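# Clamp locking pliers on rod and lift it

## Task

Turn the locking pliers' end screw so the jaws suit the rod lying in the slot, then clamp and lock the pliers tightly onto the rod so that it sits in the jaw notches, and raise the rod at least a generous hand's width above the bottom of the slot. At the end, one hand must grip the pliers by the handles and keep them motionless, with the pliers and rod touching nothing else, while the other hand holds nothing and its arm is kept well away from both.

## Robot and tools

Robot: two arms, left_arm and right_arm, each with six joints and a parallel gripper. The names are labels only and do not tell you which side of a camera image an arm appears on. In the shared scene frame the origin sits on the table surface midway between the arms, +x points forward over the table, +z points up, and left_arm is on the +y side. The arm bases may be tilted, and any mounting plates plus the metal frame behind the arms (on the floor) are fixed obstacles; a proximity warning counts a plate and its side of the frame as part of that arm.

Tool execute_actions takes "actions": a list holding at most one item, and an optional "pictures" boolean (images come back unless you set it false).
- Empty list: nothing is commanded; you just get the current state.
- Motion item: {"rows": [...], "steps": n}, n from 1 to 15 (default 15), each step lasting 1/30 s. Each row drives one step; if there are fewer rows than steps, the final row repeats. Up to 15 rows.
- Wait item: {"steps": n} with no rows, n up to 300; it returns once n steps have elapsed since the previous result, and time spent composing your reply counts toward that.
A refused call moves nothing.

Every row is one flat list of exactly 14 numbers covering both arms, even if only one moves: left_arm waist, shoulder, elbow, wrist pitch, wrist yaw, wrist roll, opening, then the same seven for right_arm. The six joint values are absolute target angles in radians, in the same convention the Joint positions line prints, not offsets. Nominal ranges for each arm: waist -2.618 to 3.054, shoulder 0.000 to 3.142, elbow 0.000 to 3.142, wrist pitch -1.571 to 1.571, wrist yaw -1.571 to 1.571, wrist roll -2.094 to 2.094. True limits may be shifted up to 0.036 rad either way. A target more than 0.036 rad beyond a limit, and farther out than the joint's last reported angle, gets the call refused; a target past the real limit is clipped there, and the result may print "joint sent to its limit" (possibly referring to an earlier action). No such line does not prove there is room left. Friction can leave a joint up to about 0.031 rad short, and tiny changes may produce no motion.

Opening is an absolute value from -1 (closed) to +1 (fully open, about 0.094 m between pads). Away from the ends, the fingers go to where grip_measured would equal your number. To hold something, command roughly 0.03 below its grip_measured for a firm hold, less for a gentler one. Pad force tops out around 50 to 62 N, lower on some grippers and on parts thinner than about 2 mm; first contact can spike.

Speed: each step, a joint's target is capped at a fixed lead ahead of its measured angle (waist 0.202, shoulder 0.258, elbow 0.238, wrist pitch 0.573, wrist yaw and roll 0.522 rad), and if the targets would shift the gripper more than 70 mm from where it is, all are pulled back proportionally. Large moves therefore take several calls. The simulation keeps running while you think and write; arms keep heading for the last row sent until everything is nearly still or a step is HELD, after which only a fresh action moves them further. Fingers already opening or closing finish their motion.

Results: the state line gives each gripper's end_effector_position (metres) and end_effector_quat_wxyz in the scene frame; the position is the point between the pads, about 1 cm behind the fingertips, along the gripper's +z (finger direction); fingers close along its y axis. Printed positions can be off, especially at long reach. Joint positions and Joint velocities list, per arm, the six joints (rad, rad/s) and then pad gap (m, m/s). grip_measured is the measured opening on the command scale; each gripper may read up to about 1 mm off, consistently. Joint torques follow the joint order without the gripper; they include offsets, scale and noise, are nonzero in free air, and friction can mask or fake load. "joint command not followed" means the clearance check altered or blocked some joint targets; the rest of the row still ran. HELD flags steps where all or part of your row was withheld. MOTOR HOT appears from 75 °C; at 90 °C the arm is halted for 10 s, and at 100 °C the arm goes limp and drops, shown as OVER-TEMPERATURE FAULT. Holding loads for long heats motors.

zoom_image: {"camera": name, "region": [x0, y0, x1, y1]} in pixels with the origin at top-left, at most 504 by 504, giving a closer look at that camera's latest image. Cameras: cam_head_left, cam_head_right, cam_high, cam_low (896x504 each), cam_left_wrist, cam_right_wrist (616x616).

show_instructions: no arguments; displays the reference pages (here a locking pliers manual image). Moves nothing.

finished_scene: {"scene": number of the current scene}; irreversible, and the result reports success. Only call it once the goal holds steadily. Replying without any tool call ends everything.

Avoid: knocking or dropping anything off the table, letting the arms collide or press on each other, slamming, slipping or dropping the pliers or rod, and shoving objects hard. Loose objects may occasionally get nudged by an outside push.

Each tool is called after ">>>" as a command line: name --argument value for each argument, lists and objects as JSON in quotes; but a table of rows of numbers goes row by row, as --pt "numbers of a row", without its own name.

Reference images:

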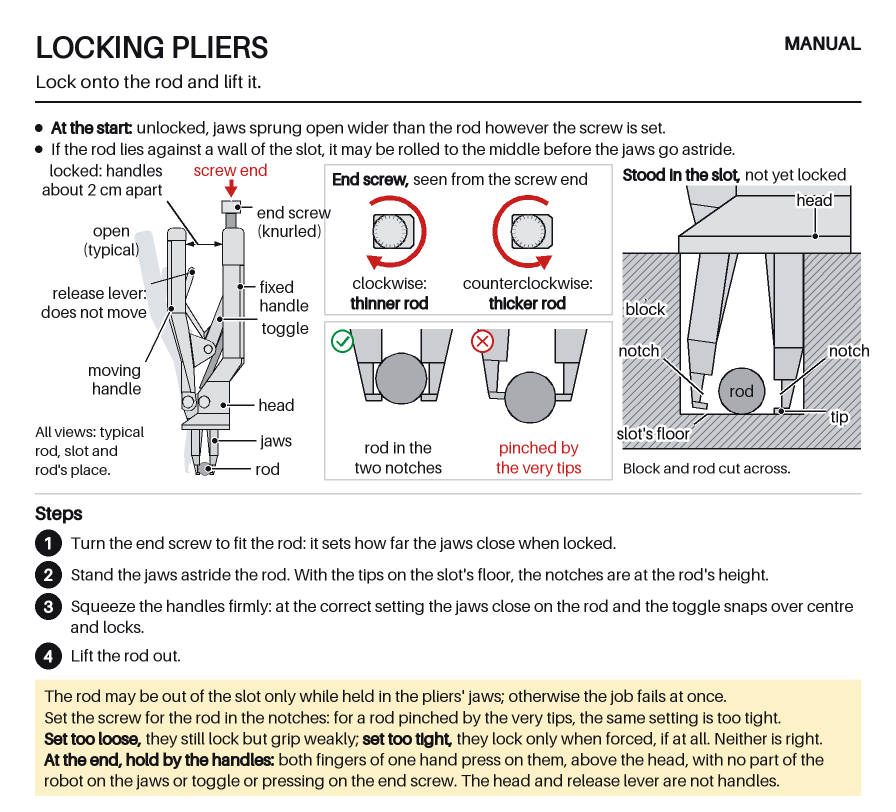

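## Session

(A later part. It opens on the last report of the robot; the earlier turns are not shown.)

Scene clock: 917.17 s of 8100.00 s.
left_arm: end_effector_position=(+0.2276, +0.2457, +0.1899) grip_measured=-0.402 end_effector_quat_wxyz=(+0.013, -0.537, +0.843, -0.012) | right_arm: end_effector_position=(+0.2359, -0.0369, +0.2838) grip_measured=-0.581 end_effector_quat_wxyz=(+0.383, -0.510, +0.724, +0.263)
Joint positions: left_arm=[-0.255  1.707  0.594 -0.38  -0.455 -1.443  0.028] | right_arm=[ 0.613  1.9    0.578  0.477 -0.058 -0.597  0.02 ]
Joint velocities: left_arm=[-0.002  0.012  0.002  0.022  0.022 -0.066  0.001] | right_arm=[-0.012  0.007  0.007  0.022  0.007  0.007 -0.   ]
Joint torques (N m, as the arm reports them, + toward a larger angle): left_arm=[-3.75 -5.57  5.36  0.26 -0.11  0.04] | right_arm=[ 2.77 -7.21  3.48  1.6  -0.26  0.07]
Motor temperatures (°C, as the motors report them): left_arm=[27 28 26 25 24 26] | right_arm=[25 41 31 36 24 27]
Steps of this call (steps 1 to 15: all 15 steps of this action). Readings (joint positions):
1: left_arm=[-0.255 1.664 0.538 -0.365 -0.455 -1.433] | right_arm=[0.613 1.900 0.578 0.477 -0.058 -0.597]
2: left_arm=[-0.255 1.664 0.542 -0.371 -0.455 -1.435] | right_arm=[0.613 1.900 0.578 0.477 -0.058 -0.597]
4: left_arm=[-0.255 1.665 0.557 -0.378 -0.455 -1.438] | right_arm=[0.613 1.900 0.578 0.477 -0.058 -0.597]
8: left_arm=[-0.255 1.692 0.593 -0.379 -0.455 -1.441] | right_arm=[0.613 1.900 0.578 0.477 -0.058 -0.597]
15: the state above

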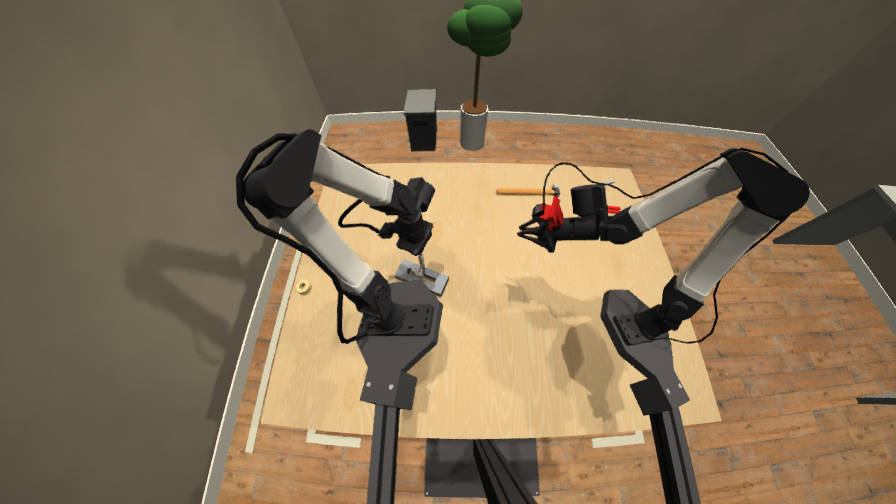

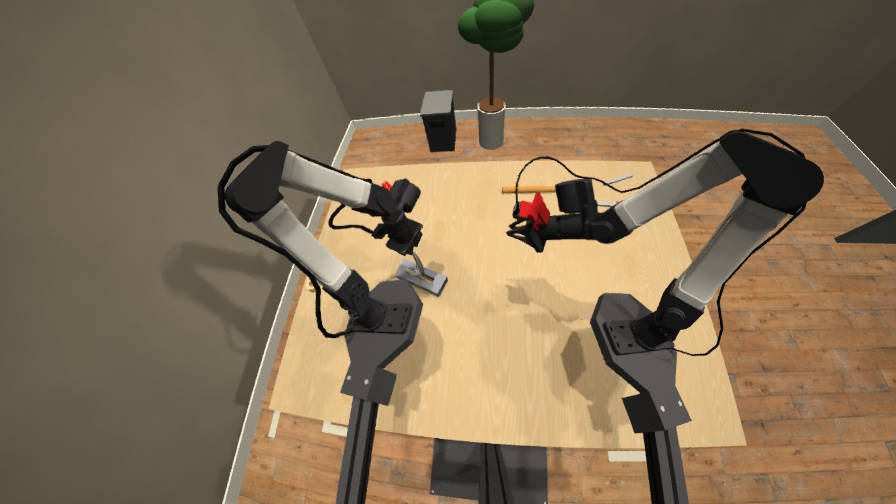

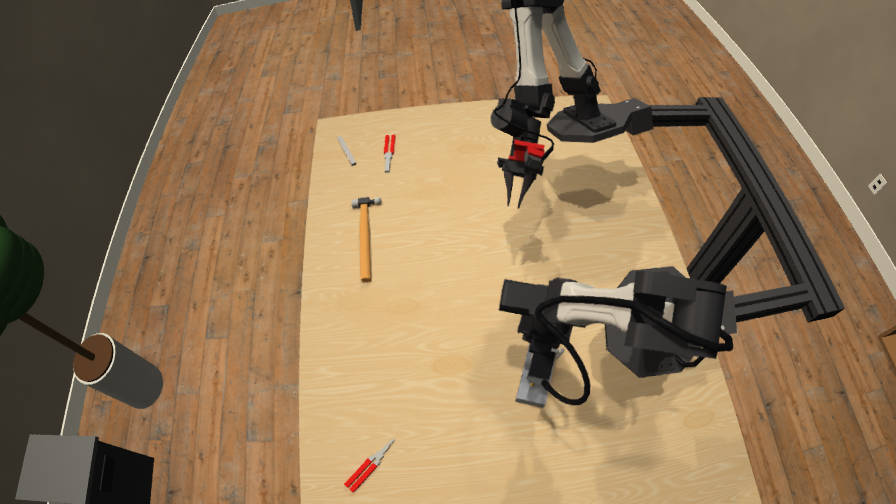

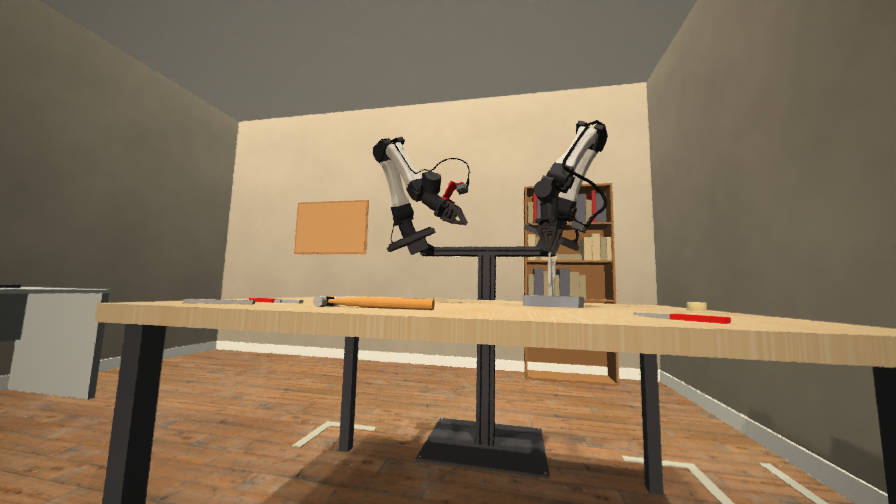

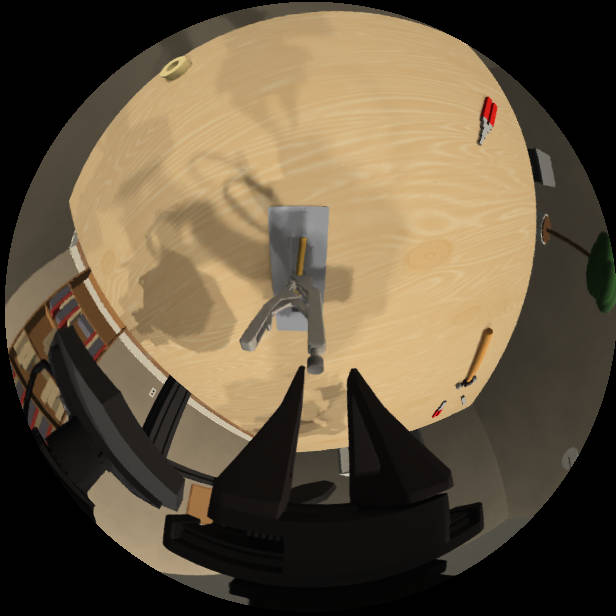

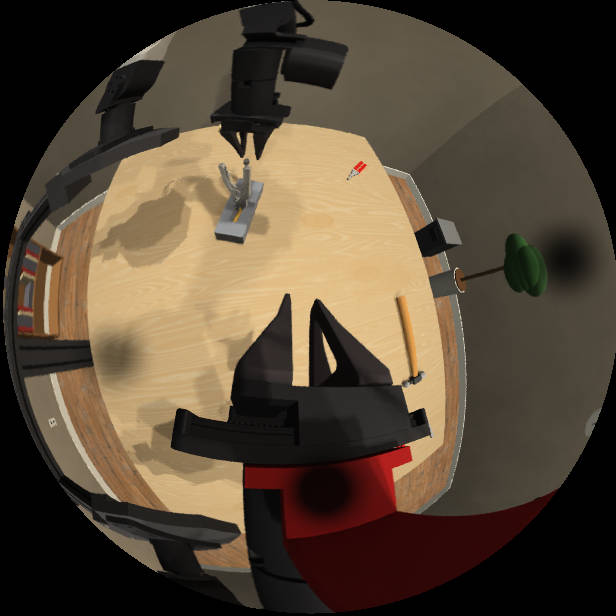

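>>> execute_actions --actions '[{"rows":[[-0.245,1.73,0.605,-0.38,-0.46,-1.45,-0.3,0.608,1.895,0.55,0.455,-0.05,-0.6,-0.58],[-0.24,1.737,0.605,-0.37,-0.46,-1.45,-0.25,0.608,1.895,0.55,0.455,-0.05,-0.6,-0.58],[-0.237,1.744,0.605,-0.36,-0.46,-1.45,-0.25,0.608,1.895,0.55,0.455,-0.05,-0.6,-0.58],[-0.234,1.751,0.605,-0.35,-0.46,-1.45,-0.25,0.608,1.895,0.55,0.455,-0.05,-0.6,-0.58],[-0.231,1.758,0.605,-0.34,-0.46,-1.45,-0.25,0.608,1.895,0.55,0.455,-0.05,-0.6,-0.58],[-0.228,1.765,0.605,-0.33,-0.46,-1.45,-0.25,0.608,1.895,0.55,0.455,-0.05,-0.6,-0.58],[-0.225,1.772,0.605,-0.32,-0.46,-1.45,-0.25,0.608,1.895,0.55,0.455,-0.05,-0.6,-0.58],[-0.222,1.779,0.605,-0.31,-0.46,-1.45,-0.25,0.608,1.895,0.55,0.455,-0.05,-0.6,-0.58],[-0.22,1.786,0.605,-0.308,-0.46,-1.45,-0.25,0.608,1.895,0.55,0.455,-0.05,-0.6,-0.58],[-0.22,1.793,0.605,-0.308,-0.46,-1.45,-0.25,0.608,1.895,0.55,0.455,-0.05,-0.6,-0.58],[-0.22,1.80,0.605,-0.308,-0.46,-1.45,-0.25,0.608,1.895,0.55,0.455,-0.05,-0.6,-0.58]],"steps":15}]' --pictures false

>>> execute_actions --actions '[{"steps":8}]'

>>> zoom_image --camera "cam_left_wrist" --region '[250, 280, 410, 440]'

>>> zoom_image --camera "cam_right_wrist" --region '[200, 140, 290, 240]'

Scene clock: 931.13 s of 8100.00 s.
left_arm: end_effector_position=(+0.2233, +0.2445, +0.1734) grip_measured=-0.252 end_effector_quat_wxyz=(+0.003, -0.541, +0.841, +0.002) | right_arm: end_effector_position=(+0.2359, -0.0369, +0.2838) grip_measured=-0.581 end_effector_quat_wxyz=(+0.383, -0.510, +0.724, +0.263)
Joint positions: left_arm=[-0.234  1.785  0.594 -0.328 -0.455 -1.444  0.035] | right_arm=[ 0.613  1.9    0.578  0.477 -0.058 -0.597  0.02 ]
Joint velocities: left_arm=[ 0.002  0.012 -0.007  0.051 -0.022 -0.007 -0.001] | right_arm=[-0.002  0.002  0.002  0.051 -0.007 -0.022  0.001]
Joint torques (N m, as the arm reports them, + toward a larger angle): left_arm=[-2.11 -5.93  4.84  0.48 -0.11  0.05] | right_arm=[ 2.91 -7.21  3.35  1.59 -0.28  0.03]
Motor temperatures (°C, as the motors report them): left_arm=[27 28 26 25 24 26] | right_arm=[25 41 31 36 24 27]
Steps of this call (steps 1 to 15: the robot went on to your last target; steps 16 to 404: nothing new was sent; steps 405 to 419: all 15 steps of this action). Readings (joint positions):
405: left_arm=[-0.255 1.707 0.594 -0.380 -0.455 -1.444] | right_arm=[0.613 1.900 0.578 0.477 -0.058 -0.597]
406: left_arm=[-0.255 1.708 0.594 -0.379 -0.455 -1.444] | right_arm=[0.613 1.900 0.578 0.477 -0.058 -0.597]
408: left_arm=[-0.254 1.719 0.594 -0.375 -0.455 -1.444] | right_arm=[0.613 1.900 0.578 0.477 -0.058 -0.597]
412: left_arm=[-0.241 1.751 0.594 -0.353 -0.455 -1.444] | right_arm=[0.613 1.900 0.578 0.477 -0.058 -0.597]
419: the state above

Scene clock: 931.40 s of 8100.00 s.
left_arm: end_effector_position=(+0.2248, +0.2440, +0.1734) grip_measured=-0.252 end_effector_quat_wxyz=(+0.005, -0.542, +0.840, -0.001) | right_arm: end_effector_position=(+0.2359, -0.0369, +0.2838) grip_measured=-0.581 end_effector_quat_wxyz=(+0.383, -0.510, +0.724, +0.263)
Joint positions: left_arm=[-0.234  1.785  0.594 -0.321 -0.455 -1.444  0.035] | right_arm=[ 0.613  1.9    0.578  0.477 -0.058 -0.597  0.02 ]
Joint velocities: left_arm=[-0.002 -0.017 -0.007  0.051  0.051  0.007  0.001] | right_arm=[-0.007  0.012  0.007 -0.037 -0.037 -0.051  0.   ]
Joint torques (N m, as the arm reports them, + toward a larger angle): left_arm=[-2.17 -5.97  4.92  0.47 -0.11  0.05] | right_arm=[ 2.81 -7.    3.41  1.6  -0.24  0.05]
Motor temperatures (°C, as the motors report them): left_arm=[27 28 26 25 24 26] | right_arm=[25 41 31 36 24 27]
Steps of this call (steps 1 to 8: the robot went on to your last target). Readings (joint positions):
1: left_arm=[-0.234 1.785 0.594 -0.327 -0.455 -1.444] | right_arm=[0.613 1.900 0.578 0.477 -0.058 -0.597]
2: left_arm=[-0.234 1.785 0.594 -0.325 -0.455 -1.444] | right_arm=[0.613 1.900 0.578 0.477 -0.058 -0.597]
4: left_arm=[-0.234 1.785 0.594 -0.323 -0.455 -1.444] | right_arm=[0.613 1.900 0.578 0.477 -0.058 -0.597]
8: the state above

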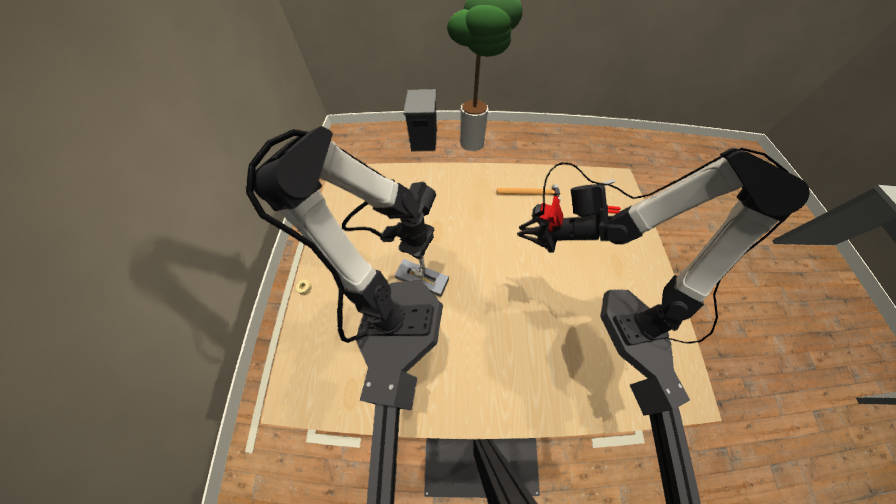

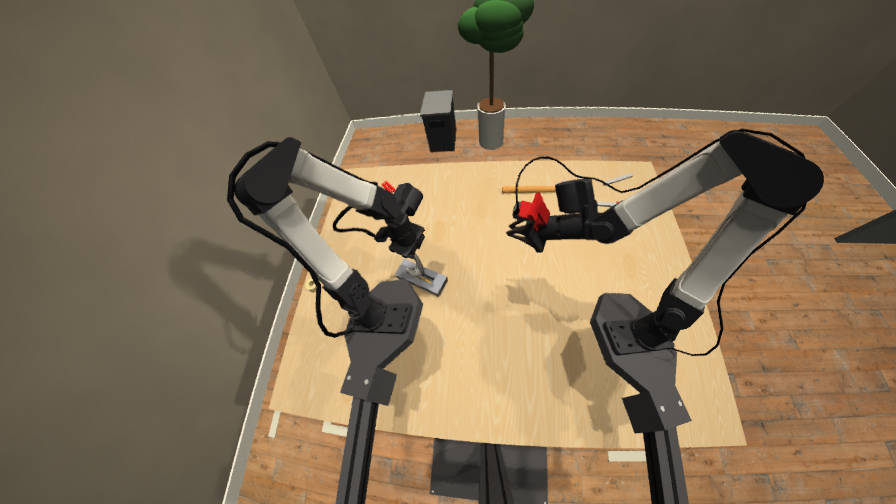

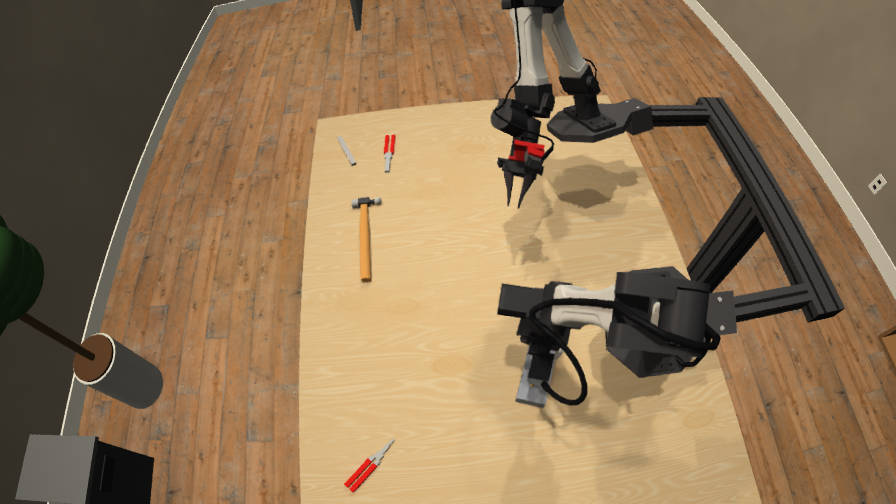

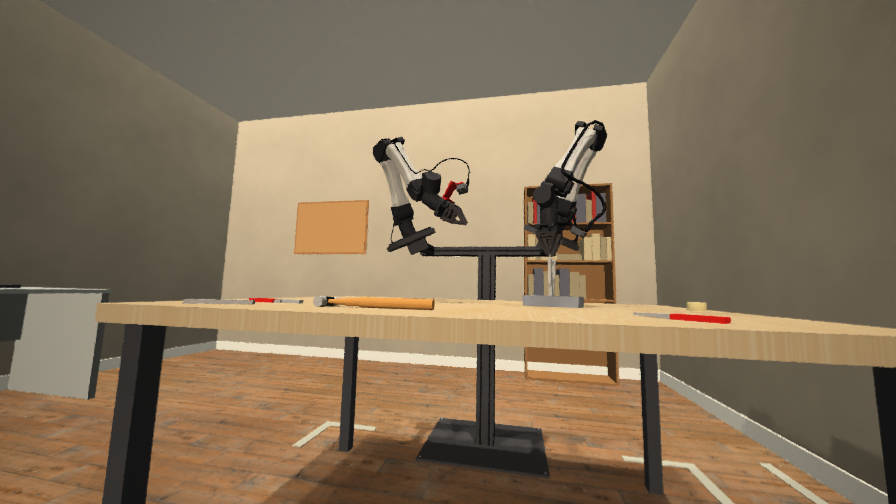

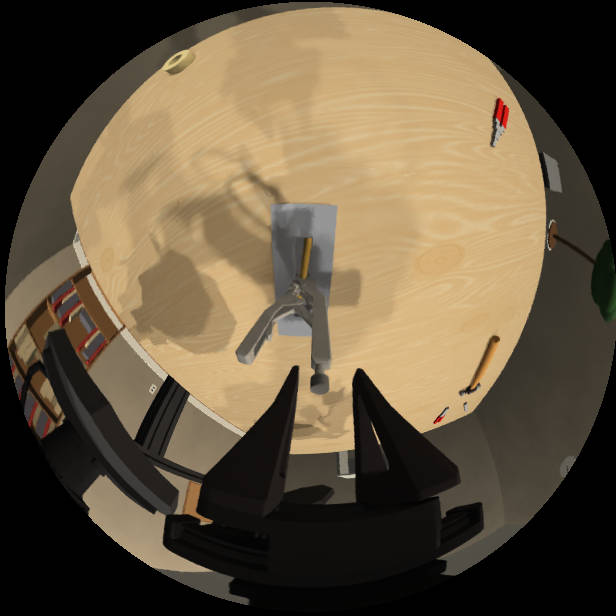

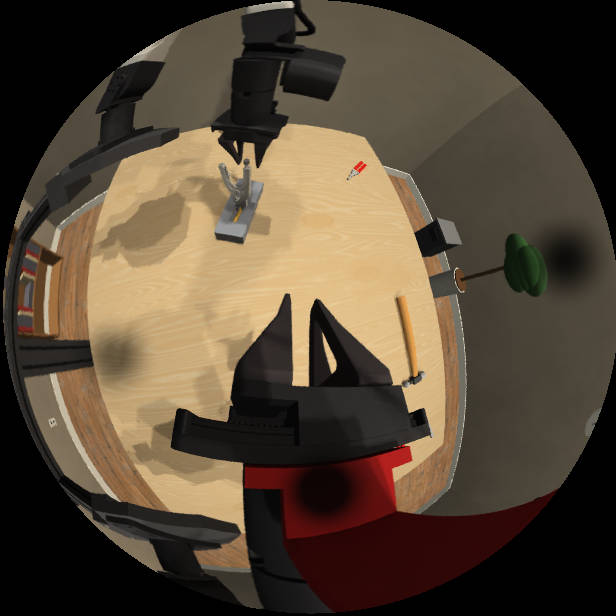

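Region (250, 280, 410, 440) of cam_left_wrist's 616x616 image, scaled by 3.150, with more detail than that image has.

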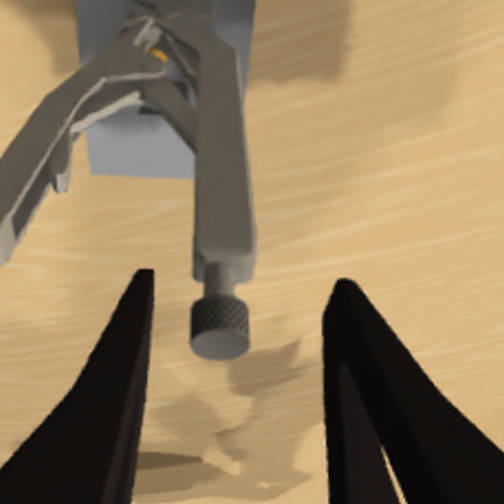

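Region (200, 140, 290, 240) of cam_right_wrist's 616x616 image, scaled by 5.040, with more detail than that image has; it fills the left 454 columns of this view, and the rest is white.

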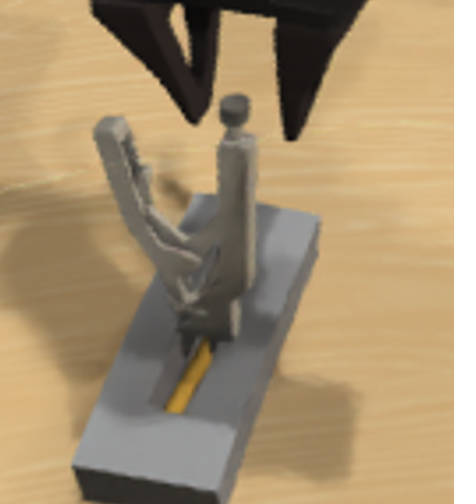

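>>> execute_actions --actions '[{"rows":[[-0.22,1.80,0.605,-0.308,-0.46,-1.45,-0.4,0.608,1.895,0.55,0.455,-0.05,-0.6,-0.58],[-0.22,1.80,0.605,-0.308,-0.46,-1.45,-0.5,0.608,1.895,0.55,0.455,-0.05,-0.6,-0.58],[-0.22,1.80,0.605,-0.308,-0.46,-1.45,-0.56,0.608,1.895,0.55,0.455,-0.05,-0.6,-0.58],[-0.22,1.80,0.605,-0.308,-0.46,-1.45,-0.6,0.608,1.895,0.55,0.455,-0.05,-0.6,-0.58],[-0.22,1.80,0.605,-0.308,-0.46,-1.45,-0.63,0.608,1.895,0.55,0.455,-0.05,-0.6,-0.58],[-0.22,1.80,0.605,-0.308,-0.46,-1.45,-0.66,0.608,1.895,0.55,0.455,-0.05,-0.6,-0.58],[-0.22,1.80,0.605,-0.308,-0.46,-1.45,-0.69,0.608,1.895,0.55,0.455,-0.05,-0.6,-0.58],[-0.22,1.80,0.605,-0.308,-0.46,-1.45,-0.72,0.608,1.895,0.55,0.455,-0.05,-0.6,-0.58],[-0.22,1.80,0.605,-0.308,-0.46,-1.45,-0.74,0.608,1.895,0.55,0.455,-0.05,-0.6,-0.58],[-0.22,1.80,0.605,-0.308,-0.46,-1.45,-0.76,0.608,1.895,0.55,0.455,-0.05,-0.6,-0.58],[-0.22,1.80,0.605,-0.308,-0.46,-1.45,-0.78,0.608,1.895,0.55,0.455,-0.05,-0.6,-0.58],[-0.22,1.80,0.605,-0.308,-0.46,-1.45,-0.795,0.608,1.895,0.55,0.455,-0.05,-0.6,-0.58]],"steps":15}]' --pictures false

>>> execute_actions --actions '[{"rows":[[-0.22,1.80,0.605,-0.308,-0.46,-1.35,-0.795,0.608,1.895,0.55,0.455,-0.05,-0.6,-0.58],[-0.22,1.80,0.605,-0.308,-0.46,-1.2,-0.795,0.608,1.895,0.55,0.455,-0.05,-0.6,-0.58],[-0.22,1.80,0.605,-0.308,-0.46,0.1,-0.795,0.608,1.895,0.55,0.455,-0.05,-0.6,-0.58]],"steps":15}]' --pictures false

>>> execute_actions --actions '[{"steps":25}]'

Scene clock: 951.87 s of 8100.00 s.
left_arm: end_effector_position=(+0.2251, +0.2440, +0.1734) grip_measured=-0.781 end_effector_quat_wxyz=(+0.005, -0.542, +0.840, -0.001) | right_arm: end_effector_position=(+0.2359, -0.0369, +0.2838) grip_measured=-0.581 end_effector_quat_wxyz=(+0.383, -0.510, +0.724, +0.263)
Joint positions: left_arm=[-0.234  1.785  0.594 -0.32  -0.456 -1.444  0.01 ] | right_arm=[ 0.613  1.9    0.578  0.477 -0.058 -0.597  0.02 ]
Joint velocities: left_arm=[-0.022 -0.007 -0.007 -0.007  0.007 -0.037  0.001] | right_arm=[-0.007  0.007  0.007 -0.022 -0.022  0.11  -0.001]
Joint torques (N m, as the arm reports them, + toward a larger angle): left_arm=[-2.13 -5.98  4.93  0.47 -0.11  0.05] | right_arm=[ 2.71 -7.2   3.54  1.62 -0.26 -0.01]
Motor temperatures (°C, as the motors report them): left_arm=[27 28 26 25 24 26] | right_arm=[25 42 31 36 24 27]
Steps of this call (steps 1 to 15: the robot went on to your last target; steps 16 to 599: nothing new was sent; steps 600 to 614: all 15 steps of this action). Readings (joint positions):
600: left_arm=[-0.234 1.785 0.594 -0.320 -0.455 -1.444] | right_arm=[0.613 1.900 0.578 0.477 -0.058 -0.597]
601: left_arm=[-0.234 1.785 0.594 -0.320 -0.455 -1.444] | right_arm=[0.613 1.900 0.578 0.477 -0.058 -0.597]
603: left_arm=[-0.234 1.785 0.594 -0.320 -0.455 -1.444] | right_arm=[0.613 1.900 0.578 0.477 -0.058 -0.597]
607: left_arm=[-0.234 1.785 0.594 -0.320 -0.456 -1.444] | right_arm=[0.613 1.900 0.578 0.477 -0.058 -0.597]
614: the state above

Scene clock: 952.37 s of 8100.00 s.
left_arm: end_effector_position=(+0.2252, +0.2424, +0.1734) grip_measured=-0.781 end_effector_quat_wxyz=(+0.005, +0.060, +0.998, -0.002) | right_arm: end_effector_position=(+0.2359, -0.0369, +0.2838) grip_measured=-0.581 end_effector_quat_wxyz=(+0.383, -0.510, +0.724, +0.263)
Joint positions: left_arm=[-0.234  1.785  0.594 -0.318 -0.447 -0.176  0.01 ] | right_arm=[ 0.613  1.9    0.578  0.477 -0.058 -0.597  0.02 ]
Joint velocities: left_arm=[-0.007  0.002 -0.007  0.037  0.066  1.795  0.001] | right_arm=[-0.002 -0.007 -0.007 -0.066  0.007 -0.037 -0.   ]
Joint torques (N m, as the arm reports them, + toward a larger angle): left_arm=[-2.2  -6.02  4.98  0.52 -0.22  0.15] | right_arm=[ 2.73 -7.15  3.47  1.63 -0.23  0.02]
Motor temperatures (°C, as the motors report them): left_arm=[27 28 26 25 24 26] | right_arm=[25 42 31 36 24 27]
Steps of this call (steps 1 to 15: all 15 steps of this action). Readings (joint positions):
1: left_arm=[-0.234 1.785 0.594 -0.320 -0.456 -1.432] | right_arm=[0.613 1.900 0.578 0.477 -0.058 -0.597]
2: left_arm=[-0.234 1.785 0.594 -0.320 -0.456 -1.395] | right_arm=[0.613 1.900 0.578 0.477 -0.058 -0.597]
4: left_arm=[-0.234 1.785 0.594 -0.320 -0.456 -1.210] | right_arm=[0.613 1.900 0.578 0.477 -0.058 -0.597]
8: left_arm=[-0.234 1.785 0.594 -0.320 -0.456 -0.817] | right_arm=[0.613 1.900 0.578 0.477 -0.058 -0.597]
15: the state above

Scene clock: 953.20 s of 8100.00 s.
left_arm: end_effector_position=(+0.2248, +0.2414, +0.1734) grip_measured=-0.781 end_effector_quat_wxyz=(+0.005, +0.192, +0.981, -0.005) | right_arm: end_effector_position=(+0.2359, -0.0369, +0.2838) grip_measured=-0.581 end_effector_quat_wxyz=(+0.383, -0.510, +0.724, +0.263)
Joint positions: left_arm=[-0.234  1.785  0.594 -0.318 -0.44   0.09   0.01 ] | right_arm=[ 0.613  1.9    0.578  0.477 -0.058 -0.597  0.02 ]
Joint velocities: left_arm=[-0.002  0.002 -0.007 -0.051  0.051 -0.022 -0.   ] | right_arm=[-0.002  0.002 -0.007  0.022 -0.022  0.007  0.001]
Joint torques (N m, as the arm reports them, + toward a larger angle): left_arm=[-2.18 -6.08  5.    0.53 -0.18  0.22] | right_arm=[ 2.9  -6.94  3.42  1.6  -0.21  0.02]
Motor temperatures (°C, as the motors report them): left_arm=[27 28 26 25 24 26] | right_arm=[25 42 31 36 24 27]
Steps of this call (steps 1 to 25: the robot went on to your last target). Readings (joint positions):
1: left_arm=[-0.234 1.785 0.594 -0.318 -0.446 -0.122] | right_arm=[0.613 1.900 0.578 0.477 -0.058 -0.597]
2: left_arm=[-0.234 1.785 0.594 -0.318 -0.445 -0.079] | right_arm=[0.613 1.900 0.578 0.477 -0.058 -0.597]
4: left_arm=[-0.234 1.785 0.594 -0.318 -0.443 -0.018] | right_arm=[0.613 1.900 0.578 0.477 -0.058 -0.597]
8: left_arm=[-0.234 1.785 0.594 -0.318 -0.442 0.047] | right_arm=[0.613 1.900 0.578 0.477 -0.058 -0.597]
25: the state above

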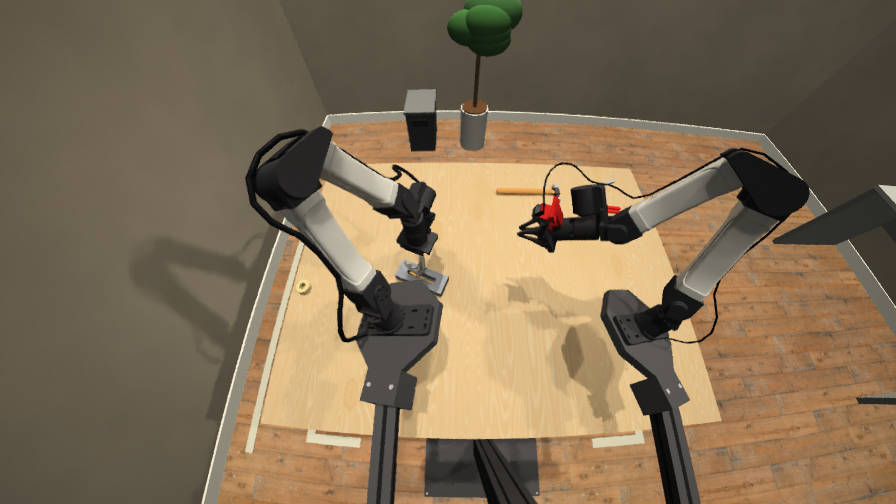

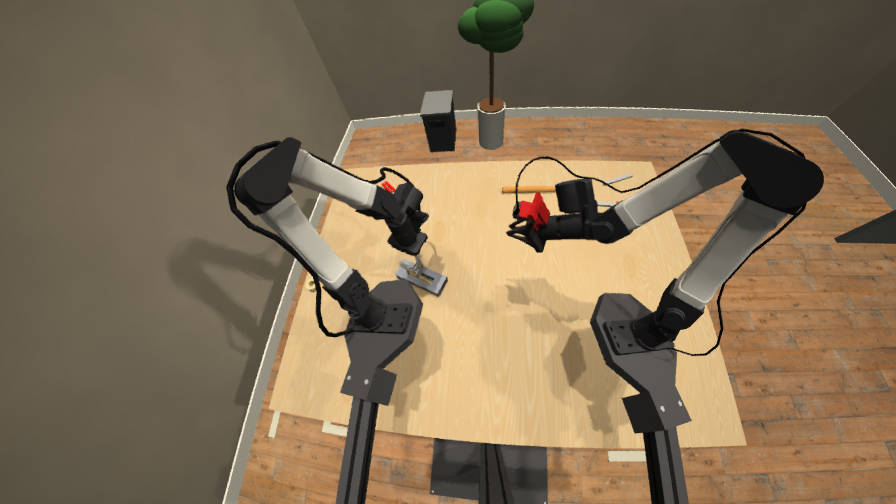

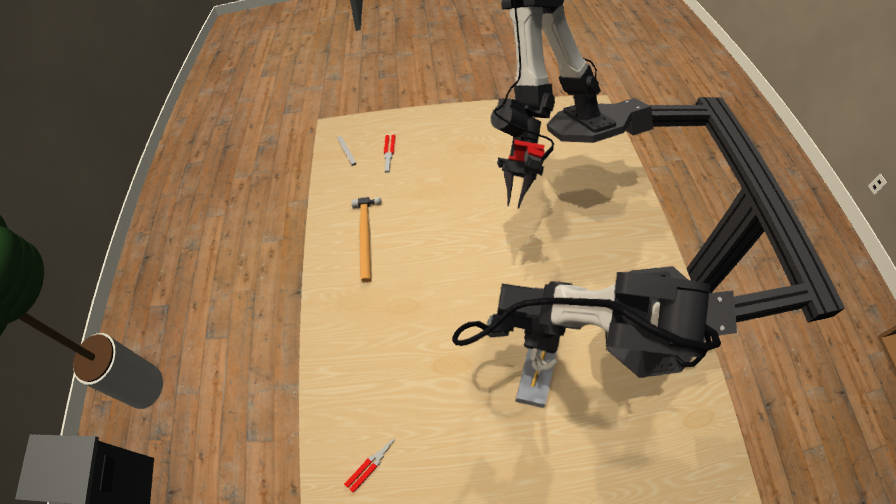

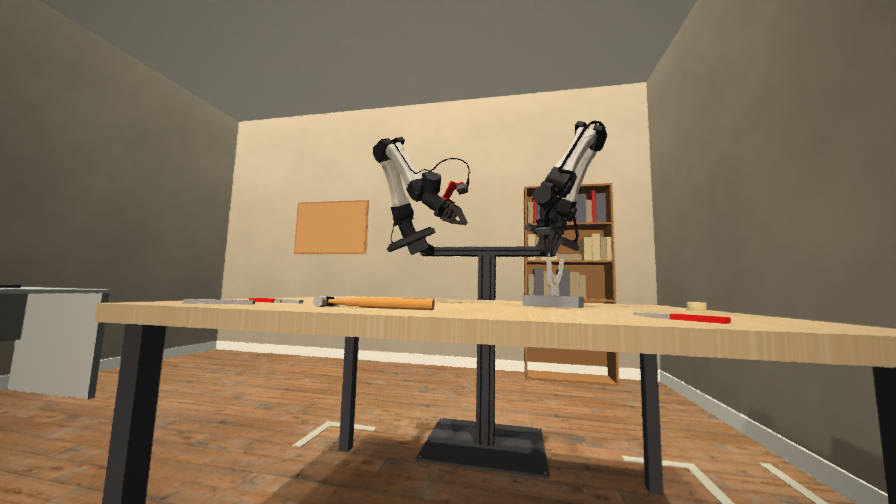

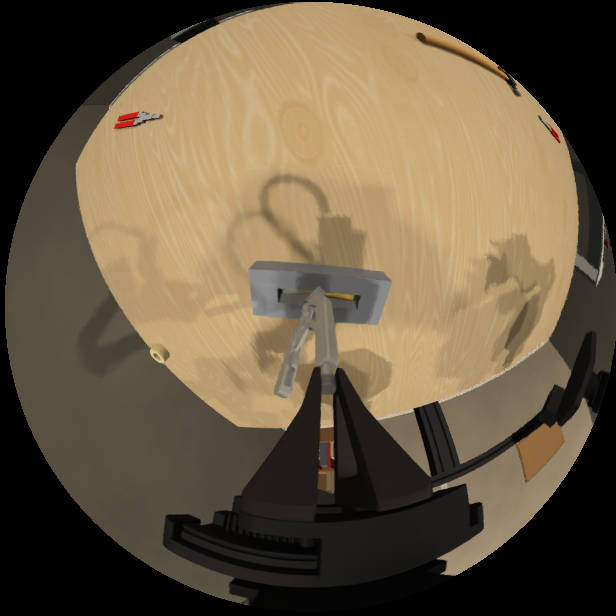

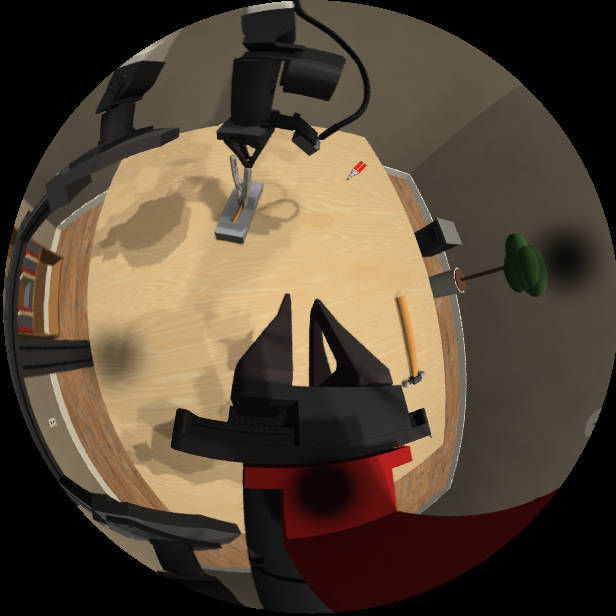

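>>> execute_actions --actions '[{"rows":[[-0.22,1.80,0.605,-0.308,-0.46,0.25,-0.795,0.608,1.895,0.55,0.455,-0.05,-0.6,-0.58],[-0.22,1.80,0.605,-0.308,-0.46,0.4,-0.795,0.608,1.895,0.55,0.455,-0.05,-0.6,-0.58],[-0.22,1.80,0.605,-0.308,-0.46,2.06,-0.795,0.608,1.895,0.55,0.455,-0.05,-0.6,-0.58]],"steps":15}]' --pictures false

>>> execute_actions --actions '[{"steps":25}]'

Scene clock: 958.00 s of 8100.00 s.
left_arm: end_effector_position=(+0.2209, +0.2421, +0.1731) grip_measured=-0.781 end_effector_quat_wxyz=(+0.000, +0.760, +0.650, -0.006) | right_arm: end_effector_position=(+0.2359, -0.0369, +0.2838) grip_measured=-0.581 end_effector_quat_wxyz=(+0.383, -0.510, +0.724, +0.263)
Joint positions: left_arm=[-0.234  1.787  0.594 -0.334 -0.439  1.422  0.01 ] | right_arm=[ 0.613  1.9    0.578  0.477 -0.058 -0.597  0.02 ]
Joint velocities: left_arm=[ 0.002  0.007  0.002 -0.125 -0.095  2.791  0.001] | right_arm=[-0.012  0.007 -0.002  0.081 -0.051 -0.037  0.001]
Joint torques (N m, as the arm reports them, + toward a larger angle): left_arm=[-2.19 -6.16  4.83  0.67 -0.08  0.12] | right_arm=[ 2.73 -7.09  3.43  1.6  -0.26  0.02]
Motor temperatures (°C, as the motors report them): left_arm=[27 28 27 25 24 26] | right_arm=[25 42 31 36 24 27]
Steps of this call (steps 1 to 15: the robot went on to your last target; steps 16 to 129: nothing new was sent; steps 130 to 144: all 15 steps of this action). Readings (joint positions):
130: left_arm=[-0.234 1.785 0.594 -0.318 -0.440 0.113] | right_arm=[0.613 1.900 0.578 0.477 -0.058 -0.597]
131: left_arm=[-0.234 1.785 0.594 -0.318 -0.440 0.161] | right_arm=[0.613 1.900 0.578 0.477 -0.058 -0.597]
133: left_arm=[-0.234 1.785 0.594 -0.318 -0.439 0.346] | right_arm=[0.613 1.900 0.578 0.477 -0.058 -0.597]
137: left_arm=[-0.234 1.785 0.594 -0.324 -0.438 0.738] | right_arm=[0.613 1.900 0.578 0.477 -0.058 -0.597]
144: the state above

Scene clock: 958.83 s of 8100.00 s.
left_arm: end_effector_position=(+0.2212, +0.2452, +0.1731) grip_measured=-0.782 end_effector_quat_wxyz=(-0.005, +0.924, +0.383, -0.001) | right_arm: end_effector_position=(+0.2359, -0.0369, +0.2838) grip_measured=-0.581 end_effector_quat_wxyz=(+0.383, -0.510, +0.724, +0.263)
Joint positions: left_arm=[-0.234  1.787  0.594 -0.337 -0.456  2.05   0.01 ] | right_arm=[ 0.613  1.9    0.578  0.477 -0.058 -0.597  0.02 ]
Joint velocities: left_arm=[-0.002 -0.002  0.012  0.037  0.022  0.037 -0.   ] | right_arm=[-0.012  0.002 -0.007  0.037 -0.007 -0.007  0.   ]
Joint torques (N m, as the arm reports them, + toward a larger angle): left_arm=[-2.14 -6.13  4.84  0.58  0.05  0.18] | right_arm=[ 2.83 -7.17  3.42  1.62 -0.27  0.03]
Motor temperatures (°C, as the motors report them): left_arm=[27 28 27 25 24 26] | right_arm=[25 42 31 36 24 27]
Steps of this call (steps 1 to 25: the robot went on to your last target). Readings (joint positions):
1: left_arm=[-0.234 1.787 0.594 -0.334 -0.440 1.520] | right_arm=[0.613 1.900 0.578 0.477 -0.058 -0.597]
2: left_arm=[-0.234 1.787 0.594 -0.335 -0.441 1.618] | right_arm=[0.613 1.900 0.578 0.477 -0.058 -0.597]
4: left_arm=[-0.234 1.787 0.594 -0.337 -0.445 1.775] | right_arm=[0.613 1.900 0.578 0.477 -0.058 -0.597]
8: left_arm=[-0.234 1.787 0.594 -0.337 -0.451 1.939] | right_arm=[0.613 1.900 0.578 0.477 -0.058 -0.597]
25: the state above

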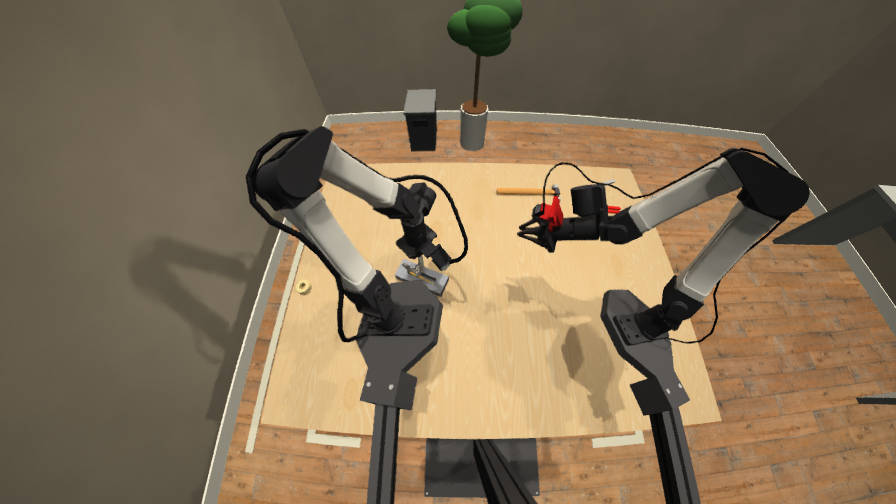

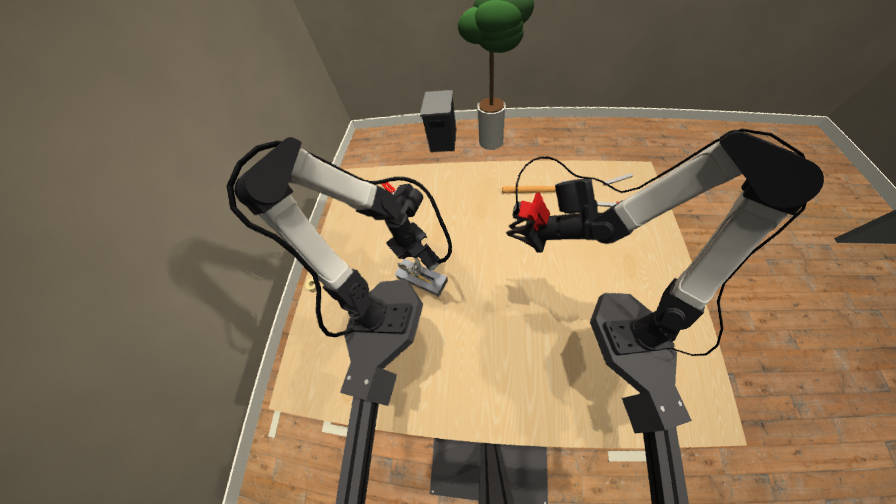

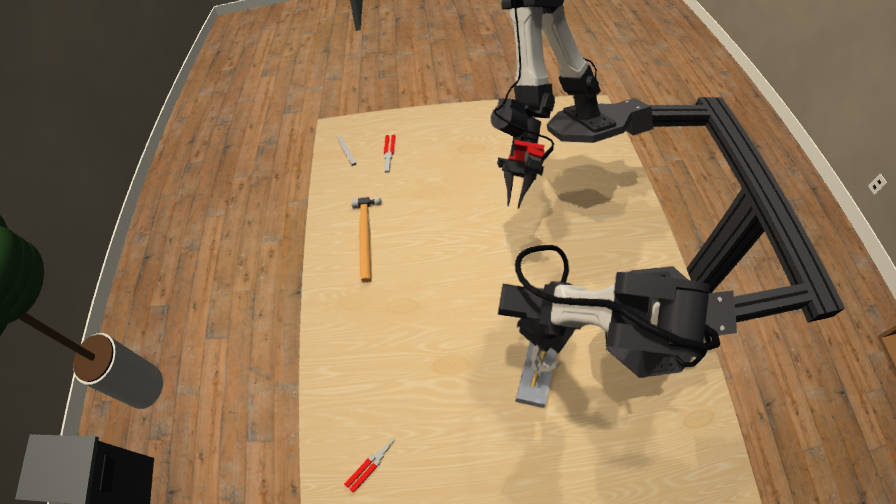

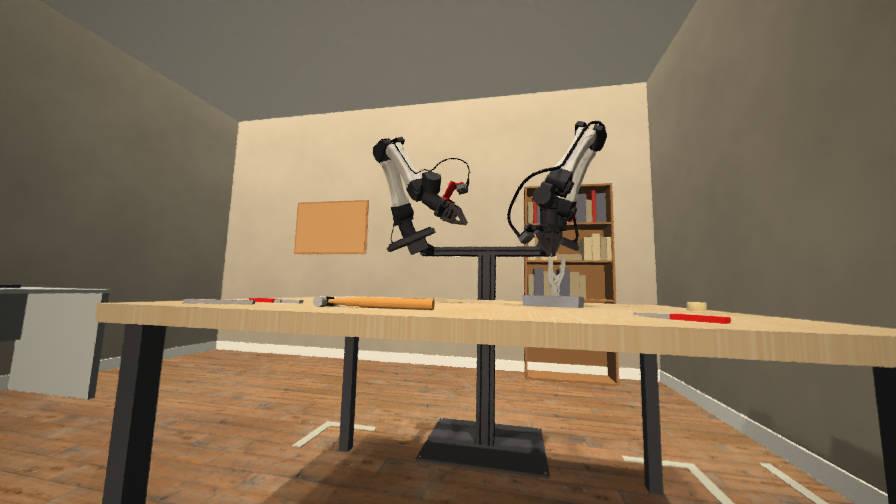

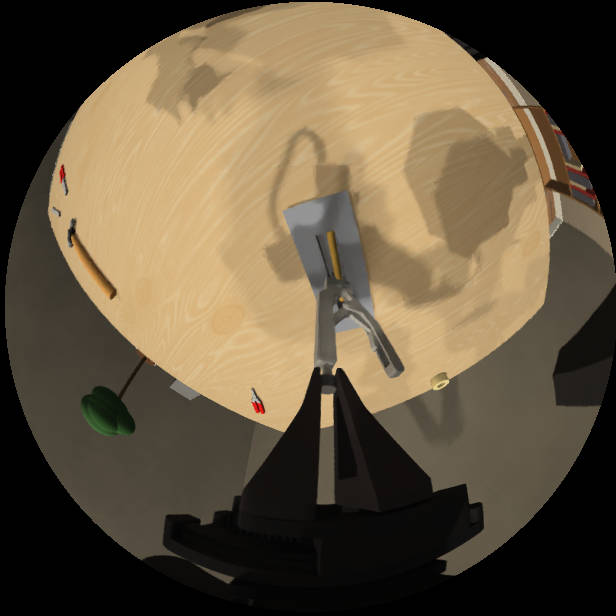

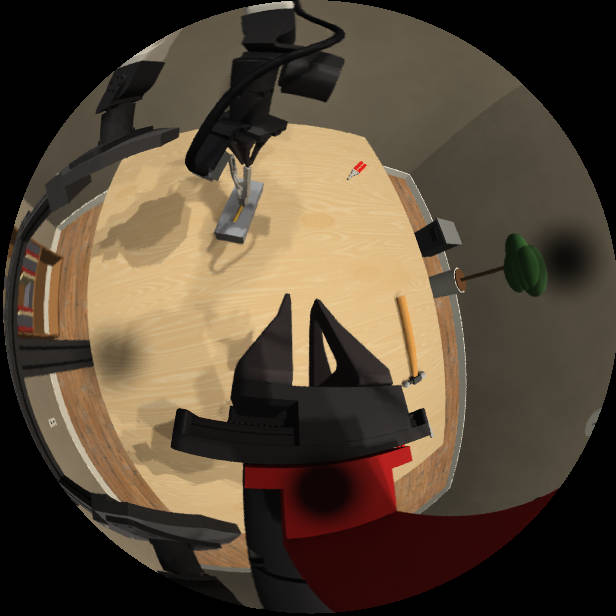

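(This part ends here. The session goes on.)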